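## Task

Pick up the foam block from the low shelf and set it fully inside the middle tote. The front tote is the one closest to the bench's open edge. The totes and the cartons below the bench must not be shifted or rotated. The robot must not tip over or finish leaning. The block must stay in place without the robot holding it.

## Robot and tools

Robot: a Hello Robot Stretch 4 with one arm. It has an omni-wheel base, a lift that rides up a mast, an arm that telescopes forward, a three-joint wrist (yaw, pitch, roll) and a two-finger gripper. It stands about 1.6 m tall, and the base rim lies within 0.23 m of the base origin. A loose object may occasionally get a brief push from outside.

Frames: the base frame sits on the floor below the base centre, with x forward, y left and z up. hand_pose is reported in this frame and marks a point between the open fingertips; the printed value can be slightly wrong. With all wrist joints at zero, the hand axes line up with the base axes. The odometry frame is wherever the base frame was when the scene began. base_odometry counts wheel rotation only, so slipping looks like travel; heading runs -3.142 to 3.142, positive to the left.

execute_actions: the argument "actions" is a list holding one action or none (empty = just report state and pictures). "cameras" picks which images return: head_camera, head_left_camera, head_right_camera, wrist_camera or all; omitted or null means all, [] means none. An action holds "base", "joints" or both, optionally "pace" and "contact_limits"; or it holds only "end_of_arm": "enable_torque", which re-powers a wrist or gripper motor that shut itself off.
- base: exactly one relative move from the current spot, single number. translate_m (metres, -2 to 2, forward positive), strafe_m (metres, -2 to 2, left positive), rotate_rad (radians, -3.2 to 3.2, counter-clockwise positive). The offset counts from the base position in the latest state report.
- joints: a single object keyed by joint name, each an absolute target: lift_m 0 to 1.2 m; arm_m 0 to 0.55 m of extension; wrist_yaw_rad -1.134 to 4.276 (0 points forward, positive turns left, 3.14 folds it back, above 3.4 the arm may block); wrist_pitch_rad -1.117 to 4.259 (0 level, 1.57 pointing down); wrist_roll_rad -1.117 to 4.259 (0 keeps both fingers level, positive turns clockwise when viewed from behind); gripper_m -0.038 to 0.141, the fingertip gap in metres (negative means fingers pressed together). Targets past a range get clipped and the result notes it; any other bad value or unknown key rejects the whole call.
- pace: "slow", "default", "fast" or "max". Base speed tops out at 0.1/0.3/0.4/0.6 m/s and turning at 1/2/3/4 rad/s respectively, further reduced when the lift is high.
- contact_limits: only arm_m, 0 (gentlest) to 0.75 (firmest), default 0.5; exceeding it halts the arm with contact_stop.
All motions in one action start together. A joint or base not named may still be driving toward an earlier target without it showing.

wait: seconds from 0 to 10; nothing new is commanded, and it returns state and images.
zoom_image: camera name and region [x0, y0, x1, y1] in pixels of that camera's most recent full image, top-left origin, at most 504 by 504.
finished_scene: pass the current scene number; it ends that scene irreversibly, reports success, and starts the next task. The goal must already hold and remain so.

Start of a scene: unfold the wrist with lift_m 0.4 and wrist_yaw_rad 0 in one action. To grip, command gripper_m below the object's width; squeezing harder pulls the object toward the wrist. Whether something is held is shown only by a clear change in the gripper_m motor_effort (at command 0 or above), not by position or "done". Fingertips pressed onto a surface may jam; raise the lift.

Result lines: base_status and joint_status tell how each motion finished: done; off_target (resting short and maybe still pushing); contact_stop_at_<key> (something blocked it; lift, arm or wheels go slack, so a loaded lift can sag and a base can drift); limit_stop_at_<name>; time_out; torque_fault (wrist motor went limp, send enable_torque). limit_stop_at_tilt means a lean over 6 degrees; lift, arm and wheels ignore commands until the lean drops. limit_stop_at_own_body means a joint nearly hit the robot; move it back out, and beware tilting the gripper up while rolled. A slack part holds again once moved. on_its_own reports unrequested things; "held at" is a held target, not the actual position. If any call reports a stop, your remaining calls in that reply are skipped.
lidar_m: 12 distances in metres, 30-degree sectors starting straight ahead and going counter-clockwise (4th left, 7th behind, 10th right); "-" means nothing seen or closer than 0.25 m. It sees from about 0.15 m up, so table tops show, but clear objects and thin legs can be missed. wrist_depth_mm: 7x7 grid of median depths, 100 to 2000 mm. base_tilt in degrees (forward/right positive, small fixed bias). turned_by_wheels vs turned_by_imu differing by over 0.1 rad signals a bump or slip. motor_effort is percent of maximum, peak in brackets; wheel positive means turning right.

Cameras: head_camera looks forward and down from the mast top (rotate the base to aim it); head_left_camera and head_right_camera are steeper fisheyes showing base and arm; wrist_camera looks along the fingers. Calibration data (intrinsics and T_world_to_cam from base frame) is provided and roughly accurate.

Avoid: dropping or slamming objects, hard pushes, bumping totes or cartons, and driving or turning with over 1 kg held and arm_m above 0.2, especially at fast paces, since the robot may tip. Strong pushes with a raised gripper can also tip it.

Each tool is called as name(argument=value, ...) on one line, values as JSON.

## Session

execute_actions(actions=[])

Scene clock: 0.00 s.
base_odometry: x=+0.000 y=+0.000 heading=+0.000 (m, m, rad; odometry frame)
turned_by_wheels: +0.000 (rad since the last result)
turned_by_imu: +0.000 (rad since the last result)
base_tilt: forward=+0.3 right=-0.6 (deg)
lidar_m: 1.35 1.61 2.39 2.42 0.98 0.81 0.82 0.99 1.87 1.67 1.95 1.34
base_status: not commanded
joint_positions: lift_m=+0.232 arm_m=-0.002 wrist_yaw_rad=+3.097 wrist_pitch_rad=-0.005 wrist_roll_rad=+0.011 gripper_m=+0.057
joint_status: not commanded
motor_effort: lift_m=+17 arm_m=-1 wrist_yaw_rad=-1 wrist_pitch_rad=-6 wrist_roll_rad=-1 gripper_m=-2 wheel_0=+0 wheel_1=-1 wheel_2=+1 (%)
hand_pose: x=-0.1149 y=+0.1003 z=+0.4120 quat_wxyz=(+0.022, +0.003, +0.006, +1.000) (m; base frame)
wrist_depth_mm: - 143 1708 1008 917 866 820 / - 133 1025 976 931 878 820 / - 121 167 991 931 866 809 / - 135 208 991 931 878 820 / 141 1098 1060 991 931 866 831 / 1430 1182 1078 976 208 866 820 / 1042 1138 1008 1042 960 891 878
pictures: head_camera, head_left_camera, head_right_camera, wrist_camera
Images, in order (width x height): head_camera 420x560, head_left_camera 420x672, head_right_camera 420x672, wrist_camera 616x392.

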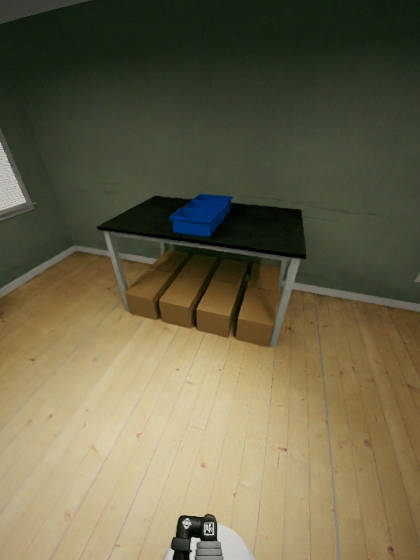

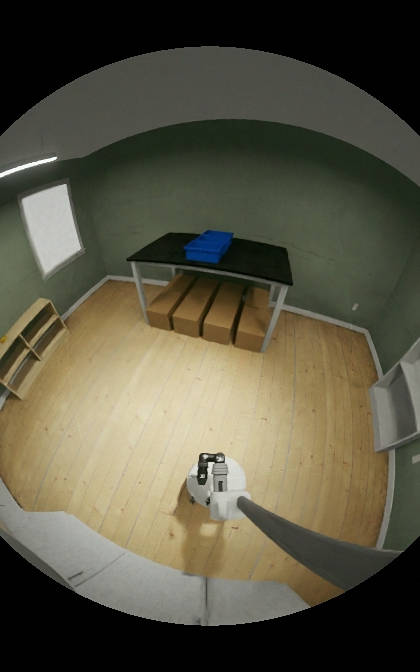

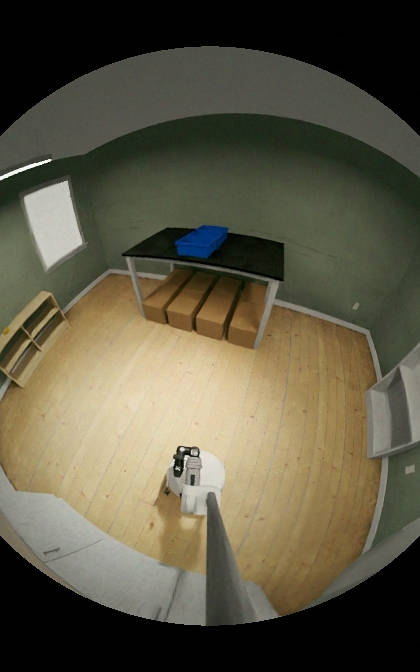

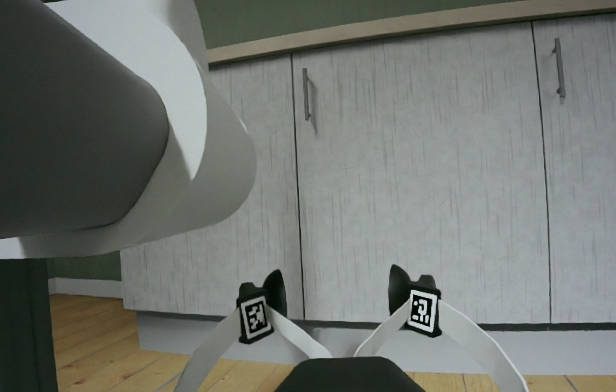

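execute_actions(actions=[{"base": {"rotate_rad": 1.3}, "joints": {"lift_m": 0.4, "wrist_yaw_rad": 0}}])

Scene clock: 5.17 s.
base_odometry: x=+0.000 y=+0.000 heading=+1.299 (m, m, rad; odometry frame)
turned_by_wheels: +1.299 (rad since the last result)
turned_by_imu: +1.312 (rad since the last result)
base_tilt: forward=+0.4 right=-0.5 (deg)
lidar_m: 2.42 1.15 0.86 0.83 0.86 1.98 1.67 1.71 2.34 1.32 1.40 2.48
base_status: done
joint_positions: lift_m=+0.400 arm_m=-0.002 wrist_yaw_rad=+0.000 wrist_pitch_rad=-0.005 wrist_roll_rad=+0.011 gripper_m=+0.057
joint_status: all done
motor_effort: lift_m=+24(24) arm_m=-1(1) wrist_yaw_rad=-1(8) wrist_pitch_rad=-6(5) wrist_roll_rad=-1(1) gripper_m=-5(4) wheel_0=-3(7) wheel_1=-4(9) wheel_2=-5(12) (%)
hand_pose: x=+0.4579 y=-0.0873 z=+0.5792 quat_wxyz=(+1.000, +0.006, -0.002, +0.000) (m; base frame)
wrist_depth_mm: - - - - - - - / - - - - - - - / - - - - - - - / - - - - - - - / 1983 - - - - - - / 1863 - - 1983 209 1921 1863 / 1576 1537 1366 1430 1336 1229 1336
pictures: head_camera, head_left_camera, head_right_camera, wrist_camera
camera_calibration (this result's frames):
wrist_camera: T_world_to_cam=[[0.0421559, -0.998257, -0.0412922, -0.0709084], [0.0271187, 0.0424569, -0.99873, 0.631565], [0.998743, 0.0409826, 0.0288613, -0.245825], [0, 0, 0, 1]] pos_world=[0.231377, -0.0875246, 0.634929]
Images, in order (width x height): head_camera 420x560, head_left_camera 420x672, head_right_camera 420x672, wrist_camera 616x392.

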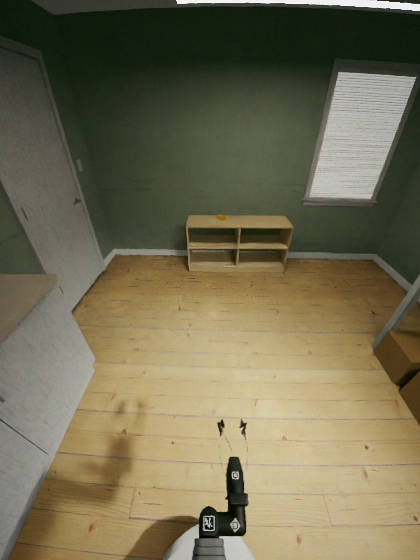

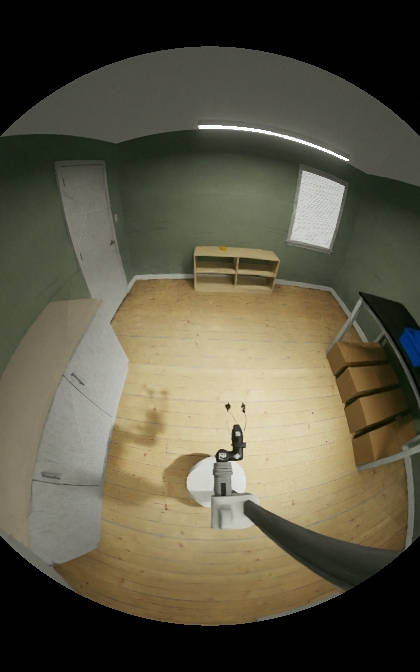

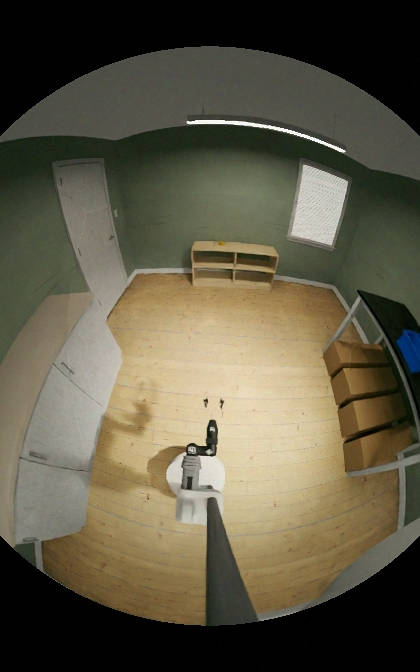

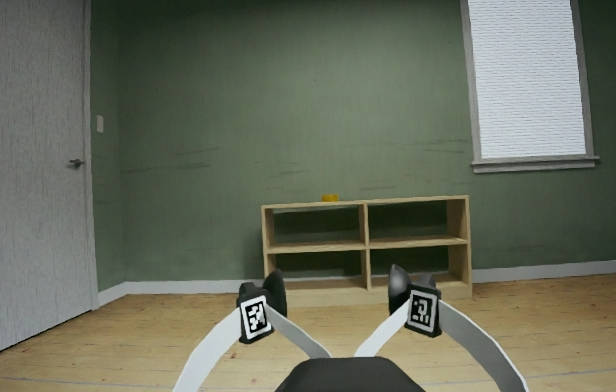

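execute_actions(actions=[{"base": {"translate_m": 1.6}, "joints": {"lift_m": 0.6, "gripper_m": 0.13}, "pace": "fast"}], cameras=["head_camera", "wrist_camera"])

Scene clock: 13.63 s.
base_odometry: x=+0.429 y=+1.541 heading=+1.299 (m, m, rad; odometry frame)
turned_by_wheels: +0.000 (rad since the last result)
turned_by_imu: -0.003 (rad since the last result)
base_tilt: forward=+0.4 right=-0.5 (deg)
lidar_m: 0.80 0.84 1.43 1.38 0.97 1.16 3.36 1.94 1.43 1.41 1.20 0.80
base_status: done
joint_positions: lift_m=+0.600 arm_m=-0.002 wrist_yaw_rad=+0.000 wrist_pitch_rad=-0.005 wrist_roll_rad=+0.011 gripper_m=+0.130
joint_status: all done
motor_effort: lift_m=+22(27) arm_m=-1(1) wrist_yaw_rad=-1(2) wrist_pitch_rad=-6(5) wrist_roll_rad=-1(1) gripper_m=-4(4) wheel_0=+1(9) wheel_1=+2(9) wheel_2=+0(16) (%)
hand_pose: x=+0.4579 y=-0.0874 z=+0.7793 quat_wxyz=(+1.000, +0.006, -0.002, +0.000) (m; base frame)
wrist_depth_mm: 1078 1042 1042 1025 991 991 976 / 1060 1042 1025 1008 1008 991 960 / 1060 1042 1025 1025 1008 976 960 / 1060 1042 1025 1008 1008 976 976 / 1060 1060 1025 1008 1008 976 976 / 1060 1042 202 768 732 193 654 / 1060 676 1025 603 707 640 976
pictures: head_camera, wrist_camera
camera_calibration (this result's frames):
wrist_camera: T_world_to_cam=[[0.0418075, -0.998272, -0.0412919, -0.0625882], [0.0271334, 0.0424472, -0.99873, 0.831379], [0.998757, 0.040634, 0.0288612, -0.251601], [0, 0, 0, 1]] pos_world=[0.231347, -0.0875462, 0.835]
Images, in order (width x height): head_camera 420x560, wrist_camera 616x392.

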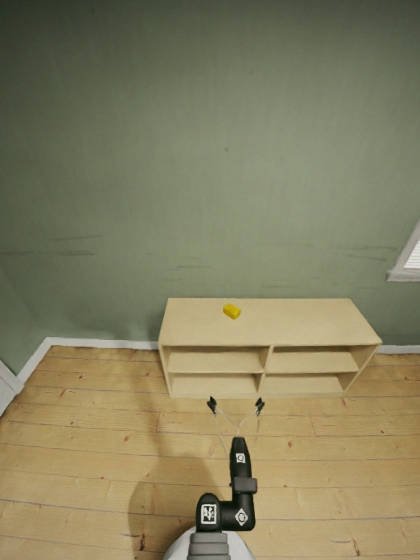

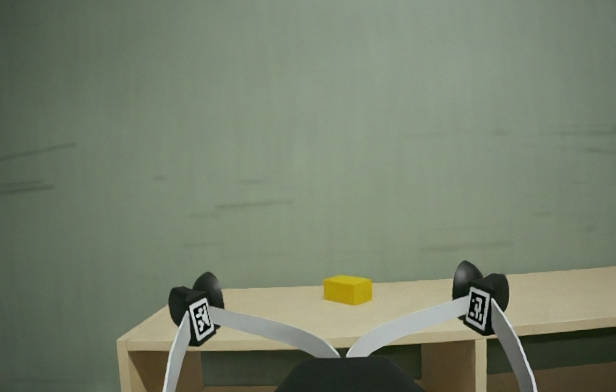

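zoom_image(camera="head_camera", region=[180, 280, 290, 350])

execute_actions(actions=[{"base": {"translate_m": 0.3}, "joints": {"lift_m": 0.85, "wrist_pitch_rad": 1.57, "arm_m": 0.3}}], cameras=["head_camera", "wrist_camera"])

Region (180, 280, 290, 350) of head_camera's 420x560 image, scaled by 4.582, with more detail than that image has; it fills the top 321 rows of this view, and the rest is white.

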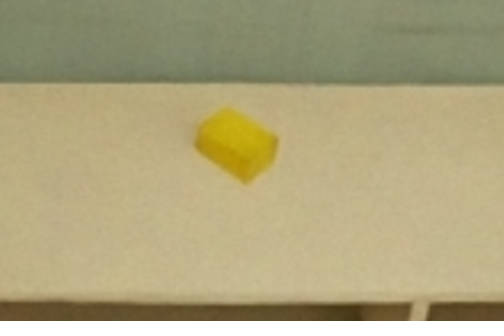

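Scene clock: 31.70 s.
base_odometry: x=+0.510 y=+1.830 heading=+1.299 (m, m, rad; odometry frame)
turned_by_wheels: +0.000 (rad since the last result)
turned_by_imu: +0.000 (rad since the last result)
base_tilt: forward=+0.4 right=-0.6 (deg)
lidar_m: 0.49 0.54 1.38 1.38 1.26 1.20 3.74 1.97 1.51 2.31 0.73 0.55
base_status: done
joint_positions: lift_m=+0.850 arm_m=+0.299 wrist_yaw_rad=+0.000 wrist_pitch_rad=+1.570 wrist_roll_rad=+0.011 gripper_m=+0.130
joint_status: all done
motor_effort: lift_m=+23(27) arm_m=+4(6) wrist_yaw_rad=-1(1) wrist_pitch_rad=+2(1) wrist_roll_rad=-1(1) gripper_m=+3(2) wheel_0=+2(3) wheel_1=+3(7) wheel_2=-3(11) (%)
hand_pose: x=+0.4706 y=-0.0874 z=+0.7393 quat_wxyz=(+0.708, +0.004, +0.707, -0.004) (m; base frame)
wrist_depth_mm: 366 362 359 351 347 342 340 / 368 362 355 351 347 342 340 / 366 357 355 353 347 343 342 / 366 362 357 621 946 931 917 / 1008 991 991 960 960 931 917 / 991 1008 202 960 946 193 931 / 1008 976 976 750 946 931 931
pictures: head_camera, wrist_camera
camera_calibration (this result's frames):
wrist_camera: T_world_to_cam=[[-0.0412978, -0.998279, -0.0416274, -0.0254233], [-0.998829, 0.0422998, -0.0234847, 0.552882], [0.0252051, 0.0406088, -0.998857, 0.954799], [0, 0, 0, 1]] pos_world=[0.527119, -0.0875396, 0.965634]
Images, in order (width x height): head_camera 420x560, wrist_camera 616x392.

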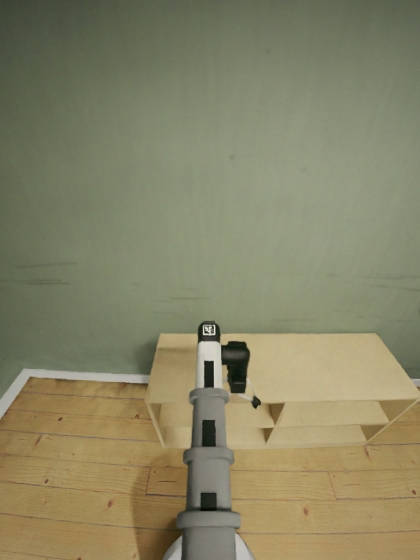

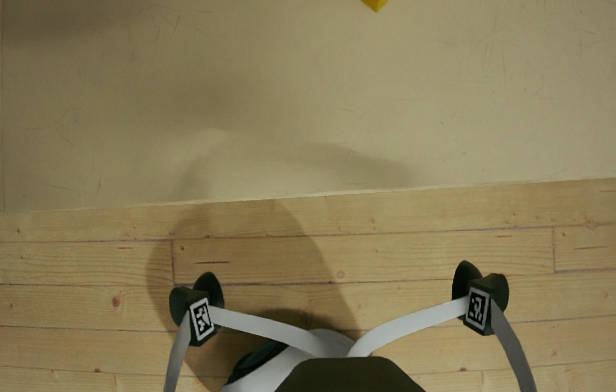

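execute_actions(actions=[{"base": {"strafe_m": -0.04}, "joints": {"arm_m": 0.5}}], cameras=["wrist_camera"])

Scene clock: 36.97 s.
base_odometry: x=+0.548 y=+1.820 heading=+1.299 (m, m, rad; odometry frame)
turned_by_wheels: +0.000 (rad since the last result)
turned_by_imu: +0.001 (rad since the last result)
base_tilt: forward=+0.4 right=-0.6 (deg)
lidar_m: 0.49 0.56 1.35 1.43 1.25 1.24 3.68 1.91 1.48 2.26 0.71 0.52
base_status: done
joint_positions: lift_m=+0.850 arm_m=+0.499 wrist_yaw_rad=+0.000 wrist_pitch_rad=+1.570 wrist_roll_rad=+0.011 gripper_m=+0.130
joint_status: all done
motor_effort: lift_m=+23(23) arm_m=+4(2) wrist_yaw_rad=-2(1) wrist_pitch_rad=-2(1) wrist_roll_rad=-1(1) gripper_m=+0(1) wheel_0=+2(6) wheel_1=-3(11) wheel_2=+0(2) (%)
hand_pose: x=+0.6704 y=-0.0874 z=+0.7393 quat_wxyz=(+0.707, +0.004, +0.707, -0.004) (m; base frame)
wrist_depth_mm: 413 404 357 353 345 343 342 / 366 362 355 351 347 343 342 / 364 364 357 306 347 343 338 / 366 362 357 349 345 343 338 / 364 362 355 351 347 343 338 / 366 359 202 349 347 193 340 / 366 359 357 349 343 342 338
pictures: wrist_camera
camera_calibration (this result's frames):
wrist_camera: T_world_to_cam=[[-0.041326, -0.998279, -0.0416109, -0.0171626], [-0.998838, 0.0423114, -0.0230866, 0.752227], [0.0248075, 0.0406084, -0.998867, 0.950036], [0, 0, 0, 1]] pos_world=[0.727075, -0.0875403, 0.965612]
Images, in order (width x height): wrist_camera 616x392.

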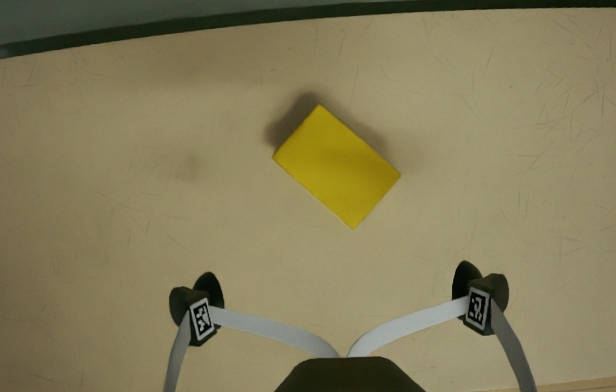

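execute_actions(actions=[{"base": {"translate_m": 0.045}, "joints": {"arm_m": 0.54, "wrist_roll_rad": -0.8, "gripper_m": 0.11}}], cameras=["wrist_camera"])

Scene clock: 45.70 s.
base_odometry: x=+0.560 y=+1.863 heading=+1.300 (m, m, rad; odometry frame)
turned_by_wheels: +0.000 (rad since the last result)
turned_by_imu: +0.001 (rad since the last result)
base_tilt: forward=+0.3 right=-0.5 (deg)
lidar_m: 0.44 0.49 1.32 1.41 1.29 1.27 3.70 1.89 1.50 2.28 0.69 0.47
base_status: done
joint_positions: lift_m=+0.850 arm_m=+0.539 wrist_yaw_rad=+0.000 wrist_pitch_rad=+1.570 wrist_roll_rad=-0.800 gripper_m=+0.110
joint_status: all done
motor_effort: lift_m=+24(23) arm_m=+4(8) wrist_yaw_rad=-1(0) wrist_pitch_rad=+1(1) wrist_roll_rad=-2(6) gripper_m=+2(2) wheel_0=+2(7) wheel_1=+2(7) wheel_2=-1(14) (%)
hand_pose: x=+0.7105 y=-0.0874 z=+0.7393 quat_wxyz=(+0.652, -0.275, +0.651, +0.275) (m; base frame)
wrist_depth_mm: 370 364 357 355 329 233 - / 368 362 355 353 373 281 223 / 366 362 357 351 347 357 271 / 366 362 355 353 345 343 334 / 366 362 357 307 345 342 345 / 1008 362 211 306 345 205 336 / 788 362 353 349 343 342 336
pictures: wrist_camera
camera_calibration (this result's frames):
wrist_camera: T_world_to_cam=[[0.695238, -0.717609, -0.0410057, -0.514723], [-0.718678, -0.694968, -0.0228321, 0.528511], [-0.0121131, 0.0453436, -0.998898, 0.975711], [0, 0, 0, 1]] pos_world=[0.749503, -0.0463133, 0.965596]
Images, in order (width x height): wrist_camera 616x392.

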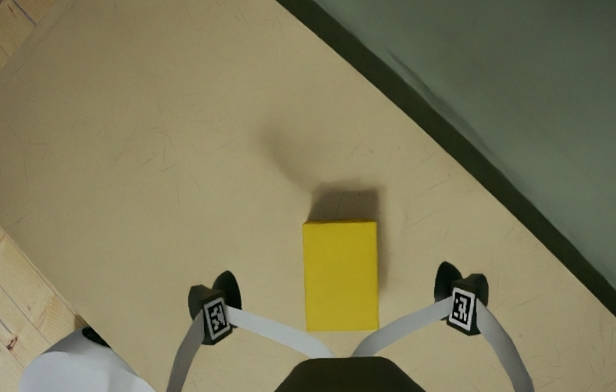

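execute_actions(actions=[{"joints": {"lift_m": 0.752}}], cameras=["wrist_camera"])

execute_actions(actions=[{"joints": {"gripper_m": 0.03}}], cameras=["wrist_camera"])

Scene clock: 58.77 s.
base_odometry: x=+0.560 y=+1.863 heading=+1.300 (m, m, rad; odometry frame)
turned_by_wheels: +0.000 (rad since the last result)
turned_by_imu: +0.001 (rad since the last result)
base_tilt: forward=+0.3 right=-0.6 (deg)
lidar_m: 0.47 0.47 1.30 1.42 1.31 1.26 3.73 1.87 1.52 2.26 0.66 0.50
base_status: not commanded
joint_positions: lift_m=+0.752 arm_m=+0.539 wrist_yaw_rad=+0.000 wrist_pitch_rad=+1.570 wrist_roll_rad=-0.800 gripper_m=+0.110
joint_status: all done
motor_effort: lift_m=+13(23) arm_m=+4(4) wrist_yaw_rad=-1(1) wrist_pitch_rad=+1(0) wrist_roll_rad=-2(2) gripper_m=+0(2) wheel_0=+2(1) wheel_1=+3(3) wheel_2=-2(1) (%)
hand_pose: x=+0.7105 y=-0.0874 z=+0.6422 quat_wxyz=(+0.652, -0.275, +0.651, +0.275) (m; base frame)
wrist_depth_mm: 266 262 258 255 287 232 - / 265 263 258 255 251 271 223 / 266 262 258 255 251 249 272 / 265 263 257 253 251 248 267 / 265 260 258 209 228 246 244 / 265 262 211 208 206 204 244 / 265 262 256 208 229 247 244
pictures: wrist_camera
camera_calibration (this result's frames):
wrist_camera: T_world_to_cam=[[0.69524, -0.717607, -0.0410057, -0.51871], [-0.718676, -0.69497, -0.0228321, 0.526294], [-0.0121133, 0.0453436, -0.998898, 0.878665], [0, 0, 0, 1]] pos_world=[0.749506, -0.0463132, 0.868443]
Images, in order (width x height): wrist_camera 616x392.

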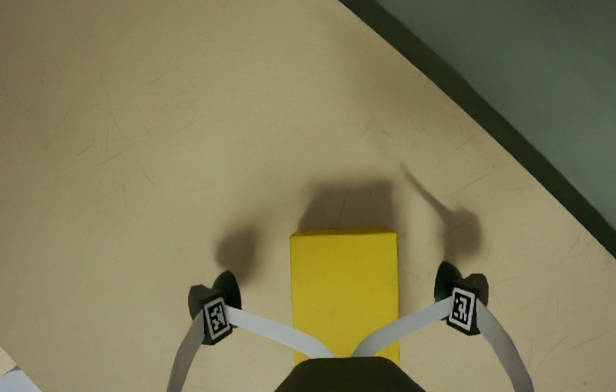

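Scene clock: 60.40 s.
base_odometry: x=+0.560 y=+1.863 heading=+1.300 (m, m, rad; odometry frame)
turned_by_wheels: +0.000 (rad since the last result)
turned_by_imu: +0.000 (rad since the last result)
base_tilt: forward=+0.3 right=-0.6 (deg)
lidar_m: 0.44 0.50 1.32 1.42 1.32 1.24 3.71 1.87 1.52 2.28 0.68 0.47
base_status: not commanded
joint_positions: lift_m=+0.752 arm_m=+0.539 wrist_yaw_rad=+0.000 wrist_pitch_rad=+1.570 wrist_roll_rad=-0.800 gripper_m=+0.030
joint_status: all done
motor_effort: lift_m=+13(13) arm_m=+4(4) wrist_yaw_rad=-1(1) wrist_pitch_rad=+0(0) wrist_roll_rad=-2(2) gripper_m=-14(10) wheel_0=+1(2) wheel_1=+2(2) wheel_2=-1(2) (%)
hand_pose: x=+0.7105 y=-0.0874 z=+0.6422 quat_wxyz=(+0.652, -0.275, +0.651, +0.275) (m; base frame)
wrist_depth_mm: 266 263 258 255 287 232 - / 266 263 258 253 252 271 224 / 266 263 257 254 250 249 271 / 265 262 258 254 251 247 267 / 265 260 257 200 249 247 244 / 265 260 257 199 197 246 244 / 265 260 256 198 248 245 244
pictures: wrist_camera
camera_calibration (this result's frames):
wrist_camera: T_world_to_cam=[[0.695242, -0.717606, -0.0410056, -0.518711], [-0.718674, -0.694972, -0.0228322, 0.526293], [-0.0121132, 0.0453436, -0.998898, 0.878665], [0, 0, 0, 1]] pos_world=[0.749506, -0.0463131, 0.868443]
Images, in order (width x height): wrist_camera 616x392.

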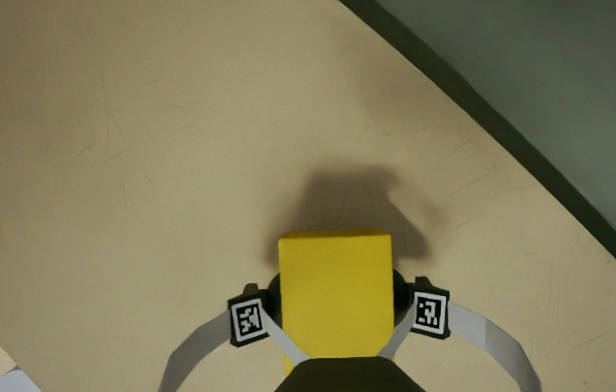

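execute_actions(actions=[{"joints": {"lift_m": 0.82}}], cameras=[])

execute_actions(actions=[{"base": {"translate_m": -1.32}, "joints": {"arm_m": 0.0, "wrist_roll_rad": 0.0}, "pace": "fast"}], cameras=[])

execute_actions(actions=[{"base": {"rotate_rad": -1.6}, "joints": {"lift_m": 1.2}}])

Scene clock: 72.60 s.
base_odometry: x=+0.560 y=+1.863 heading=+1.300 (m, m, rad; odometry frame)
turned_by_wheels: +0.000 (rad since the last result)
turned_by_imu: +0.001 (rad since the last result)
base_tilt: forward=+0.4 right=-0.5 (deg)
lidar_m: 0.47 0.48 1.34 1.39 1.29 1.26 3.70 1.91 1.50 2.29 0.69 0.48
base_status: not commanded
joint_positions: lift_m=+0.820 arm_m=+0.539 wrist_yaw_rad=+0.000 wrist_pitch_rad=+1.570 wrist_roll_rad=-0.800 gripper_m=+0.030
joint_status: all done
motor_effort: lift_m=+24(26) arm_m=+4(4) wrist_yaw_rad=-1(1) wrist_pitch_rad=+0(1) wrist_roll_rad=-2(3) gripper_m=-14(15) wheel_0=+1(1) wheel_1=+2(2) wheel_2=-1(1) (%)
hand_pose: x=+0.7105 y=-0.0874 z=+0.7093 quat_wxyz=(+0.652, -0.275, +0.651, +0.275) (m; base frame)
wrist_depth_mm: 336 332 327 322 327 233 - / 336 332 327 322 334 281 223 / 336 330 325 322 317 336 271 / 338 330 325 322 317 314 336 / 336 332 325 200 315 310 310 / 336 330 325 199 197 310 309 / 759 330 325 198 315 310 307
pictures: none
No camera images: the call's "cameras" was empty. Leave "cameras" out to get every camera's image.

Scene clock: 77.33 s.
base_odometry: x=+0.206 y=+0.591 heading=+1.299 (m, m, rad; odometry frame)
turned_by_wheels: +0.000 (rad since the last result)
turned_by_imu: +0.005 (rad since the last result)
base_tilt: forward=+0.4 right=-0.5 (deg)
lidar_m: 1.77 2.06 0.90 0.85 0.84 1.29 2.28 2.39 1.34 1.28 1.39 1.88
base_status: done
joint_positions: lift_m=+0.820 arm_m=+0.001 wrist_yaw_rad=+0.000 wrist_pitch_rad=+1.570 wrist_roll_rad=+0.000 gripper_m=+0.030
joint_status: all done
motor_effort: lift_m=+23(23) arm_m=-4(2) wrist_yaw_rad=-1(2) wrist_pitch_rad=+0(0) wrist_roll_rad=+0(4) gripper_m=-14(15) wheel_0=+0(7) wheel_1=-2(8) wheel_2=-1(13) (%)
hand_pose: x=+0.1717 y=-0.0874 z=+0.7093 quat_wxyz=(+0.707, +0.000, +0.707, +0.000) (m; base frame)
wrist_depth_mm: 976 960 960 946 931 917 904 / 991 960 946 931 931 904 904 / 960 946 946 946 917 904 904 / 960 960 946 946 931 917 917 / 976 960 750 200 917 917 917 / 976 960 715 199 196 917 904 / 976 960 723 199 917 904 904
pictures: none
No camera images: the call's "cameras" was empty. Leave "cameras" out to get every camera's image.

Scene clock: 79.90 s.
base_odometry: x=+0.206 y=+0.591 heading=-0.300 (m, m, rad; odometry frame)
turned_by_wheels: -1.599 (rad since the last result)
turned_by_imu: -1.613 (rad since the last result)
base_tilt: forward=+0.4 right=-0.6 (deg)
lidar_m: 1.30 1.36 1.88 1.79 2.13 0.89 0.85 0.91 1.25 2.31 2.36 1.39
base_status: done
joint_positions: lift_m=+1.200 arm_m=+0.001 wrist_yaw_rad=+0.000 wrist_pitch_rad=+1.570 wrist_roll_rad=+0.000 gripper_m=+0.030
joint_status: all done
motor_effort: lift_m=+23(24) arm_m=-4(4) wrist_yaw_rad=-1(0) wrist_pitch_rad=+0(0) wrist_roll_rad=+0(0) gripper_m=-12(12) wheel_0=+1(6) wheel_1=+4(10) wheel_2=+4(7) (%)
hand_pose: x=+0.1717 y=-0.0874 z=+1.0893 quat_wxyz=(+0.707, +0.000, +0.707, +0.000) (m; base frame)
wrist_depth_mm: 1336 1366 1336 1336 1308 1281 1281 / 1366 1336 1336 1308 1336 1281 1255 / 1366 1336 1336 1308 1308 1281 1281 / 1397 1366 1366 1308 1281 1308 1281 / 1366 1366 1366 200 1308 1281 1281 / 1366 1366 1336 199 198 1281 1281 / 1366 1366 1336 198 1308 1281 1281
pictures: head_camera, head_left_camera, head_right_camera, wrist_camera
camera_calibration (this result's frames):
wrist_camera: T_world_to_cam=[[-0.0299326, -0.998686, -0.0415955, -0.0252174], [-0.99926, 0.0309036, -0.0228996, 0.261059], [0.0241549, 0.0408793, -0.998872, 1.31215], [0, 0, 0, 1]] pos_world=[0.228416, -0.0868916, 1.3156]
Images, in order (width x height): head_camera 420x560, head_left_camera 420x672, head_right_camera 420x672, wrist_camera 616x392.

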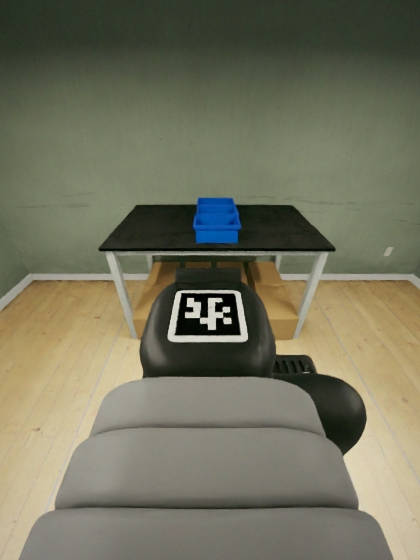

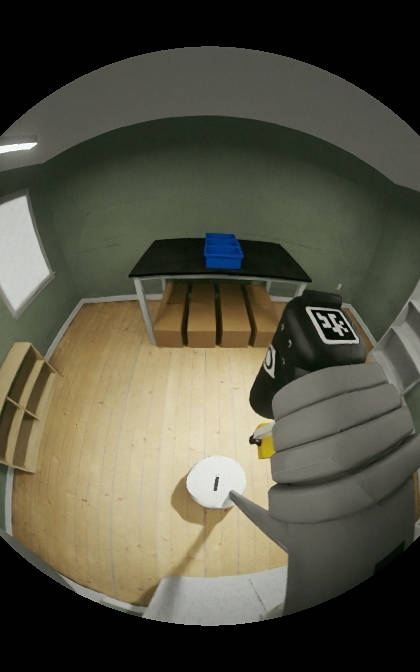

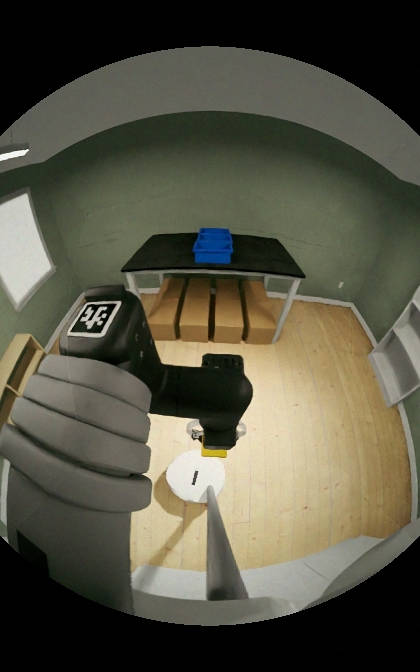

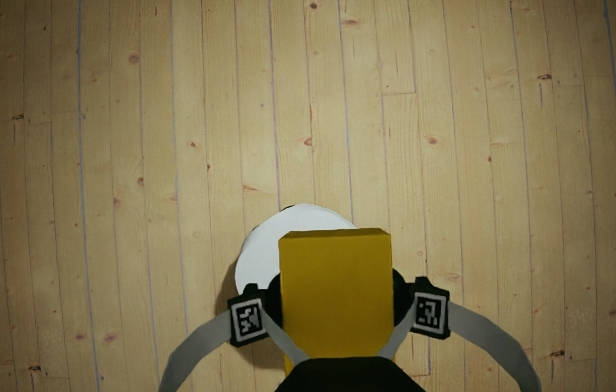

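execute_actions(actions=[{"base": {"translate_m": 0.97}}], cameras=["head_left_camera", "wrist_camera"])

Scene clock: 87.27 s.
base_odometry: x=+1.133 y=+0.305 heading=-0.300 (m, m, rad; odometry frame)
turned_by_wheels: +0.000 (rad since the last result)
turned_by_imu: -0.002 (rad since the last result)
base_tilt: forward=+0.4 right=-0.5 (deg)
lidar_m: 0.34 0.35 0.50 1.83 1.88 2.59 1.82 1.91 2.65 2.23 0.48 0.34
base_status: done
joint_positions: lift_m=+1.200 arm_m=+0.001 wrist_yaw_rad=+0.000 wrist_pitch_rad=+1.570 wrist_roll_rad=+0.000 gripper_m=+0.030
joint_status: not commanded
motor_effort: lift_m=+23(23) arm_m=-4(4) wrist_yaw_rad=-1(0) wrist_pitch_rad=-1(1) wrist_roll_rad=-1(0) gripper_m=-14(14) wheel_0=+1(9) wheel_1=+3(7) wheel_2=-3(14) (%)
hand_pose: x=+0.1718 y=-0.0874 z=+1.0894 quat_wxyz=(+0.707, +0.000, +0.707, +0.000) (m; base frame)
wrist_depth_mm: 415 413 404 399 394 392 387 / 418 413 407 1060 1025 1008 1025 / 1397 1078 1060 1078 1060 1078 1281 / 1397 1336 1336 1308 1281 1281 1281 / 1397 1366 1336 200 1308 1281 1281 / 1366 1366 1336 199 197 1281 1281 / 1366 1366 1308 199 1308 1281 1281
pictures: head_left_camera, wrist_camera
camera_calibration (this result's frames):
wrist_camera: T_world_to_cam=[[-0.0299069, -0.998687, -0.0415987, -0.0252154], [-0.999258, 0.0308823, -0.0230062, 0.261204], [0.0242606, 0.0408798, -0.998869, 1.31218], [0, 0, 0, 1]] pos_world=[0.228422, -0.0868904, 1.31565]
Images, in order (width x height): head_left_camera 420x672, wrist_camera 616x392.

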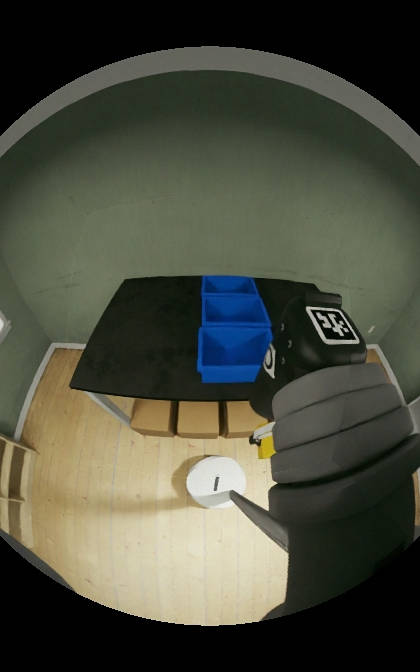

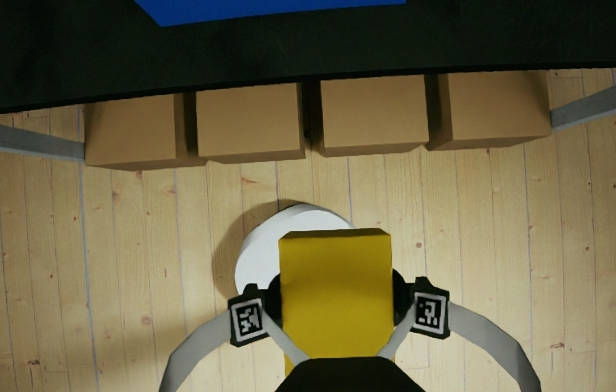

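zoom_image(camera="head_left_camera", region=[170, 260, 310, 400])

Region (170, 260, 310, 400) of head_left_camera's 420x672 image, scaled by 3.600, with more detail than that image has.

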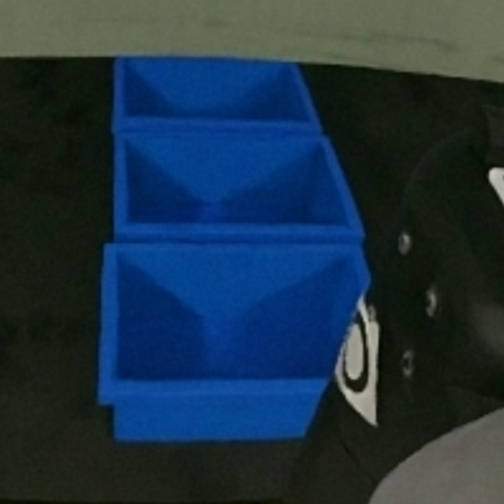

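execute_actions(actions=[{"base": {"strafe_m": 0.03}, "joints": {"wrist_pitch_rad": 1.0, "arm_m": 0.5}}], cameras=["head_left_camera", "wrist_camera"])

Scene clock: 116.57 s.
base_odometry: x=+1.142 y=+0.333 heading=-0.300 (m, m, rad; odometry frame)
turned_by_wheels: +0.000 (rad since the last result)
turned_by_imu: +0.001 (rad since the last result)
base_tilt: forward=+0.3 right=-0.5 (deg)
lidar_m: 0.34 0.35 0.50 1.80 1.85 2.59 1.83 1.90 2.67 2.26 0.51 0.33
base_status: done
joint_positions: lift_m=+1.200 arm_m=+0.499 wrist_yaw_rad=+0.000 wrist_pitch_rad=+1.001 wrist_roll_rad=+0.000 gripper_m=+0.030
joint_status: all done
motor_effort: lift_m=+23(23) arm_m=+4(4) wrist_yaw_rad=-1(1) wrist_pitch_rad=-4(6) wrist_roll_rad=+0(1) gripper_m=-15(17) wheel_0=+0(6) wheel_1=-1(10) wheel_2=+0(0) (%)
hand_pose: x=+0.8258 y=-0.0874 z=+1.1349 quat_wxyz=(+0.877, +0.000, +0.480, +0.000) (m; base frame)
wrist_depth_mm: 569 569 585 597 585 585 591 / 647 647 640 634 634 621 609 / 621 603 459 445 449 554 549 / 554 539 477 504 492 492 496 / 496 488 466 199 433 439 452 / 455 445 325 198 196 317 413 / 421 413 342 198 340 309 387
pictures: head_left_camera, wrist_camera
camera_calibration (this result's frames):
wrist_camera: T_world_to_cam=[[-0.00262939, -0.998687, -0.051154, -0.0154182], [-0.829539, 0.0307451, -0.557602, 1.38232], [0.558443, 0.0409681, -0.828531, 0.707368], [0, 0, 0, 1]] pos_world=[0.751626, -0.0868771, 1.35607]
Images, in order (width x height): head_left_camera 420x672, wrist_camera 616x392.

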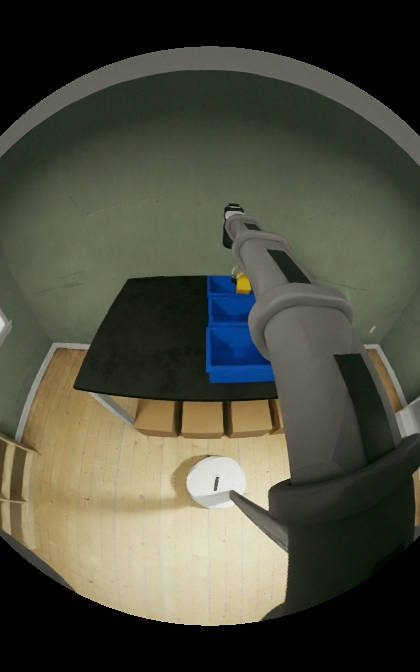

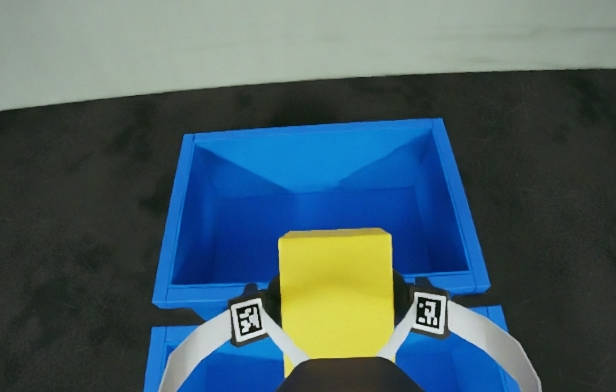

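execute_actions(actions=[{"joints": {"wrist_pitch_rad": 1.35, "arm_m": 0.55}}], cameras=["head_left_camera", "wrist_camera"])

Scene clock: 120.57 s.
base_odometry: x=+1.142 y=+0.333 heading=-0.300 (m, m, rad; odometry frame)
turned_by_wheels: +0.000 (rad since the last result)
turned_by_imu: +0.001 (rad since the last result)
base_tilt: forward=+0.4 right=-0.6 (deg)
lidar_m: 0.32 0.35 0.51 1.81 1.87 2.58 1.82 1.89 2.66 2.25 0.50 0.36
base_status: not commanded
joint_positions: lift_m=+1.200 arm_m=+0.548 wrist_yaw_rad=+0.000 wrist_pitch_rad=+1.350 wrist_roll_rad=+0.000 gripper_m=+0.030
joint_status: all done
joint sent to its limit — the command would take arm_m past its upper limit, so that joint was sent only as far as its limit.
motor_effort: lift_m=+23(23) arm_m=+4(6) wrist_yaw_rad=-1(0) wrist_pitch_rad=+0(4) wrist_roll_rad=+0(1) gripper_m=-12(12) wheel_0=+0(1) wheel_1=-1(1) wheel_2=+0(0) (%)
hand_pose: x=+0.7817 y=-0.0874 z=+1.0964 quat_wxyz=(+0.781, +0.000, +0.625, +0.000) (m; base frame)
wrist_depth_mm: 496 488 375 382 387 449 445 / 480 466 445 449 442 430 436 / 459 442 436 436 427 370 418 / 442 430 377 407 298 297 407 / 427 421 342 200 287 312 392 / 410 402 336 198 196 270 379 / 397 392 382 198 373 306 370
pictures: head_left_camera, wrist_camera
camera_calibration (this result's frames):
wrist_camera: T_world_to_cam=[[-0.0201318, -0.998686, -0.0471191, -0.00827417], [-0.970178, 0.0309002, -0.240416, 1.08645], [0.241556, 0.040874, -0.969526, 1.10234], [0, 0, 0, 1]] pos_world=[0.787608, -0.0868917, 1.32955]
Images, in order (width x height): head_left_camera 420x672, wrist_camera 616x392.

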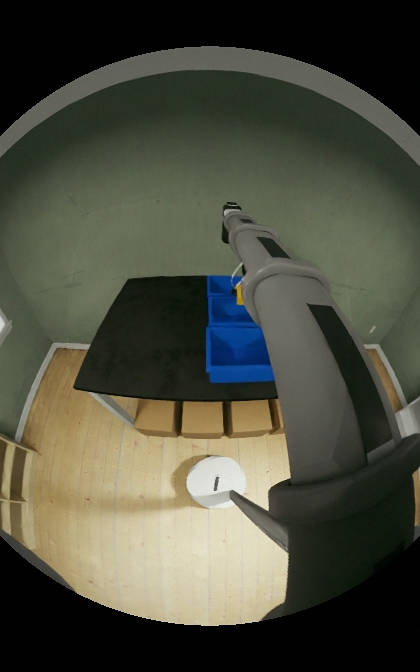

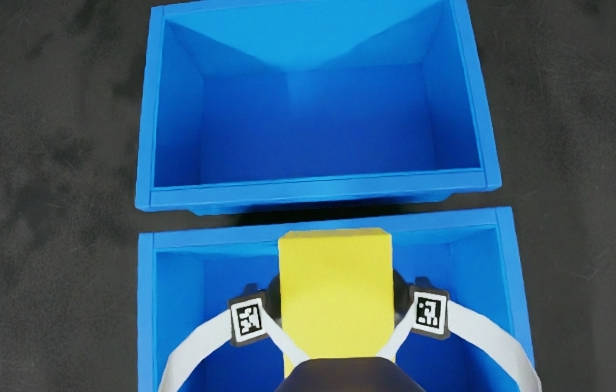

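execute_actions(actions=[{"joints": {"wrist_pitch_rad": 1.5}}], cameras=[])

execute_actions(actions=[{"joints": {"lift_m": 1.08}}], cameras=["head_left_camera", "wrist_camera"])

Scene clock: 126.73 s.
base_odometry: x=+1.142 y=+0.333 heading=-0.300 (m, m, rad; odometry frame)
turned_by_wheels: +0.000 (rad since the last result)
turned_by_imu: +0.001 (rad since the last result)
base_tilt: forward=+0.3 right=-0.6 (deg)
lidar_m: 0.33 0.35 0.50 1.81 1.87 2.60 1.83 1.87 2.66 2.27 0.49 0.36
base_status: not commanded
joint_positions: lift_m=+1.200 arm_m=+0.548 wrist_yaw_rad=+0.000 wrist_pitch_rad=+1.500 wrist_roll_rad=+0.000 gripper_m=+0.030
joint_status: all done
motor_effort: lift_m=+23(23) arm_m=+4(4) wrist_yaw_rad=+0(1) wrist_pitch_rad=+0(6) wrist_roll_rad=-1(0) gripper_m=-12(12) wheel_0=+0(0) wheel_1=-1(1) wheel_2=+0(0) (%)
hand_pose: x=+0.7391 y=-0.0874 z=+1.0901 quat_wxyz=(+0.732, +0.000, +0.682, +0.000) (m; base frame)
wrist_depth_mm: 433 351 418 413 407 349 402 / 427 349 413 407 402 327 397 / 424 415 291 287 283 282 392 / 418 325 384 397 397 330 387 / 415 410 399 200 389 315 384 / 410 404 329 198 196 271 377 / 404 399 327 198 298 285 377
pictures: none
No camera images: the call's "cameras" was empty. Leave "cameras" out to get every camera's image.

Scene clock: 128.27 s.
base_odometry: x=+1.142 y=+0.333 heading=-0.300 (m, m, rad; odometry frame)
turned_by_wheels: +0.000 (rad since the last result)
turned_by_imu: +0.000 (rad since the last result)
base_tilt: forward=+0.3 right=-0.6 (deg)
lidar_m: 0.32 0.37 0.52 1.79 1.86 2.61 1.85 1.89 2.68 2.26 0.51 0.36
base_status: not commanded
joint_positions: lift_m=+1.080 arm_m=+0.548 wrist_yaw_rad=+0.000 wrist_pitch_rad=+1.500 wrist_roll_rad=+0.000 gripper_m=+0.030
joint_status: all done
motor_effort: lift_m=+13(15) arm_m=+4(4) wrist_yaw_rad=-1(1) wrist_pitch_rad=+0(0) wrist_roll_rad=-1(0) gripper_m=-16(10) wheel_0=+0(0) wheel_1=-1(1) wheel_2=+0(0) (%)
hand_pose: x=+0.7390 y=-0.0874 z=+0.9708 quat_wxyz=(+0.732, +0.000, +0.682, +0.000) (m; base frame)
wrist_depth_mm: 191 258 231 167 165 163 - / 174 179 187 181 173 175 227 / 171 169 167 172 185 199 199 / 182 243 282 278 276 272 213 / 179 255 281 200 271 268 218 / 175 247 278 199 197 264 220 / 172 232 273 198 265 264 -
pictures: head_left_camera, wrist_camera
camera_calibration (this result's frames):
wrist_camera: T_world_to_cam=[[-0.026983, -0.998685, -0.0435927, -0.0134072], [-0.995184, 0.0309482, -0.0930073, 0.890246], [0.0942341, 0.0408731, -0.994711, 1.12429], [0, 0, 0, 1]] pos_world=[0.77965, -0.0868944, 1.20056]
Images, in order (width x height): head_left_camera 420x672, wrist_camera 616x392.

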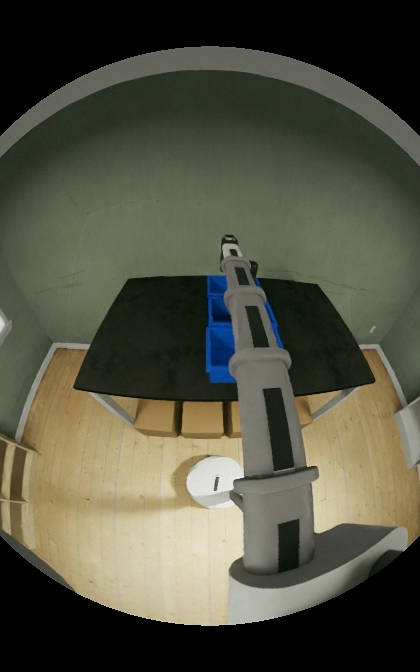

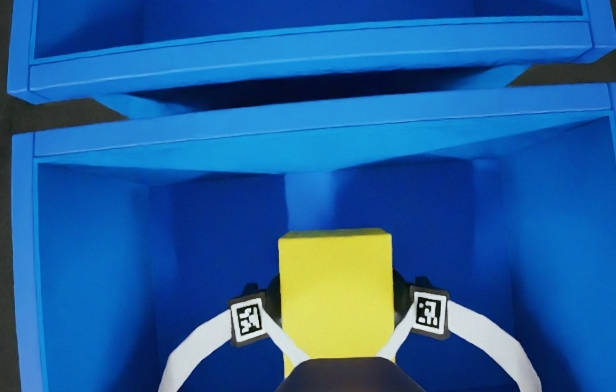

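execute_actions(actions=[{"joints": {"lift_m": 1.064}, "pace": "slow"}], cameras=[])

execute_actions(actions=[{"joints": {"gripper_m": 0.1}}], cameras=[])

execute_actions(actions=[{"joints": {"lift_m": 1.2}}], cameras=["wrist_camera"])

Scene clock: 138.53 s.
base_odometry: x=+1.142 y=+0.333 heading=-0.300 (m, m, rad; odometry frame)
turned_by_wheels: +0.000 (rad since the last result)
turned_by_imu: +0.001 (rad since the last result)
base_tilt: forward=+0.3 right=-0.5 (deg)
lidar_m: 0.32 0.37 0.52 1.81 1.88 2.58 1.84 1.88 2.66 2.27 0.49 0.38
base_status: not commanded
joint_positions: lift_m=+1.064 arm_m=+0.548 wrist_yaw_rad=+0.000 wrist_pitch_rad=+1.500 wrist_roll_rad=+0.000 gripper_m=+0.030
joint_status: all done
motor_effort: lift_m=+13(12) arm_m=+4(4) wrist_yaw_rad=+0(1) wrist_pitch_rad=+0(0) wrist_roll_rad=+0(0) gripper_m=-15(15) wheel_0=+0(0) wheel_1=-1(1) wheel_2=+0(0) (%)
hand_pose: x=+0.7390 y=-0.0874 z=+0.9549 quat_wxyz=(+0.732, +0.000, +0.682, +0.000) (m; base frame)
wrist_depth_mm: 173 155 153 151 150 150 - / 170 175 204 168 147 145 144 / 154 153 159 172 185 199 198 / 182 244 266 264 260 257 214 / 179 254 263 200 255 255 217 / 175 247 262 198 196 250 220 / 172 232 258 198 251 249 -
pictures: none
No camera images: the call's "cameras" was empty. Leave "cameras" out to get every camera's image.

Scene clock: 140.07 s.
base_odometry: x=+1.142 y=+0.333 heading=-0.300 (m, m, rad; odometry frame)
turned_by_wheels: +0.000 (rad since the last result)
turned_by_imu: +0.000 (rad since the last result)
base_tilt: forward=+0.3 right=-0.5 (deg)
lidar_m: 0.31 0.36 0.52 1.80 1.86 2.58 1.84 1.89 2.68 2.24 0.53 0.36
base_status: not commanded
joint_positions: lift_m=+1.064 arm_m=+0.548 wrist_yaw_rad=+0.000 wrist_pitch_rad=+1.500 wrist_roll_rad=+0.000 gripper_m=+0.100
joint_status: all done
motor_effort: lift_m=+14(13) arm_m=+4(4) wrist_yaw_rad=+0(0) wrist_pitch_rad=+0(2) wrist_roll_rad=+0(0) gripper_m=-5(13) wheel_0=+0(0) wheel_1=-1(1) wheel_2=+0(0) (%)
hand_pose: x=+0.7390 y=-0.0874 z=+0.9549 quat_wxyz=(+0.732, +0.000, +0.682, +0.000) (m; base frame)
wrist_depth_mm: 173 156 153 151 150 150 - / 170 175 204 168 147 146 144 / 154 153 159 172 185 198 198 / 182 243 267 263 260 256 213 / 179 253 265 216 256 255 217 / 175 247 215 213 212 249 220 / 171 239 258 212 251 249 220
pictures: none
No camera images: the call's "cameras" was empty. Leave "cameras" out to get every camera's image.

Scene clock: 141.70 s.
base_odometry: x=+1.142 y=+0.333 heading=-0.300 (m, m, rad; odometry frame)
turned_by_wheels: +0.000 (rad since the last result)
turned_by_imu: +0.000 (rad since the last result)
base_tilt: forward=+0.4 right=-0.5 (deg)
lidar_m: 0.33 0.36 0.52 1.80 1.88 2.62 1.85 1.92 2.63 2.26 0.52 0.34
base_status: not commanded
joint_positions: lift_m=+1.200 arm_m=+0.548 wrist_yaw_rad=+0.000 wrist_pitch_rad=+1.500 wrist_roll_rad=+0.000 gripper_m=+0.100
joint_status: all done
motor_effort: lift_m=+24(25) arm_m=+4(4) wrist_yaw_rad=-1(1) wrist_pitch_rad=+1(0) wrist_roll_rad=+0(0) gripper_m=-4(3) wheel_0=+0(0) wheel_1=-1(1) wheel_2=+0(0) (%)
hand_pose: x=+0.7390 y=-0.0874 z=+1.0900 quat_wxyz=(+0.732, +0.000, +0.682, +0.000) (m; base frame)
wrist_depth_mm: 433 351 418 413 407 351 402 / 430 349 413 407 404 327 397 / 424 418 291 287 283 281 392 / 418 329 387 397 392 330 387 / 410 407 399 351 389 310 384 / 410 402 215 345 387 266 379 / 404 399 330 347 322 286 377
pictures: wrist_camera
camera_calibration (this result's frames):
wrist_camera: T_world_to_cam=[[-0.0269831, -0.998685, -0.0435927, -0.0082118], [-0.995184, 0.0309483, -0.0930072, 0.901333], [0.094234, 0.0408731, -0.994711, 1.24284], [0, 0, 0, 1]] pos_world=[0.779653, -0.0868944, 1.31974]
Images, in order (width x height): wrist_camera 616x392.

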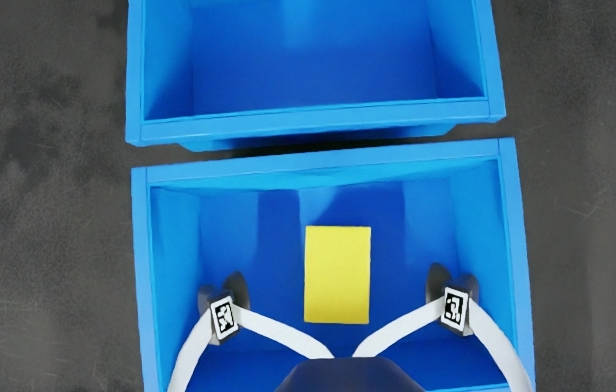

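The block is in the middle tote.

finished_scene(scene=1)

The scene is finished: the task was done.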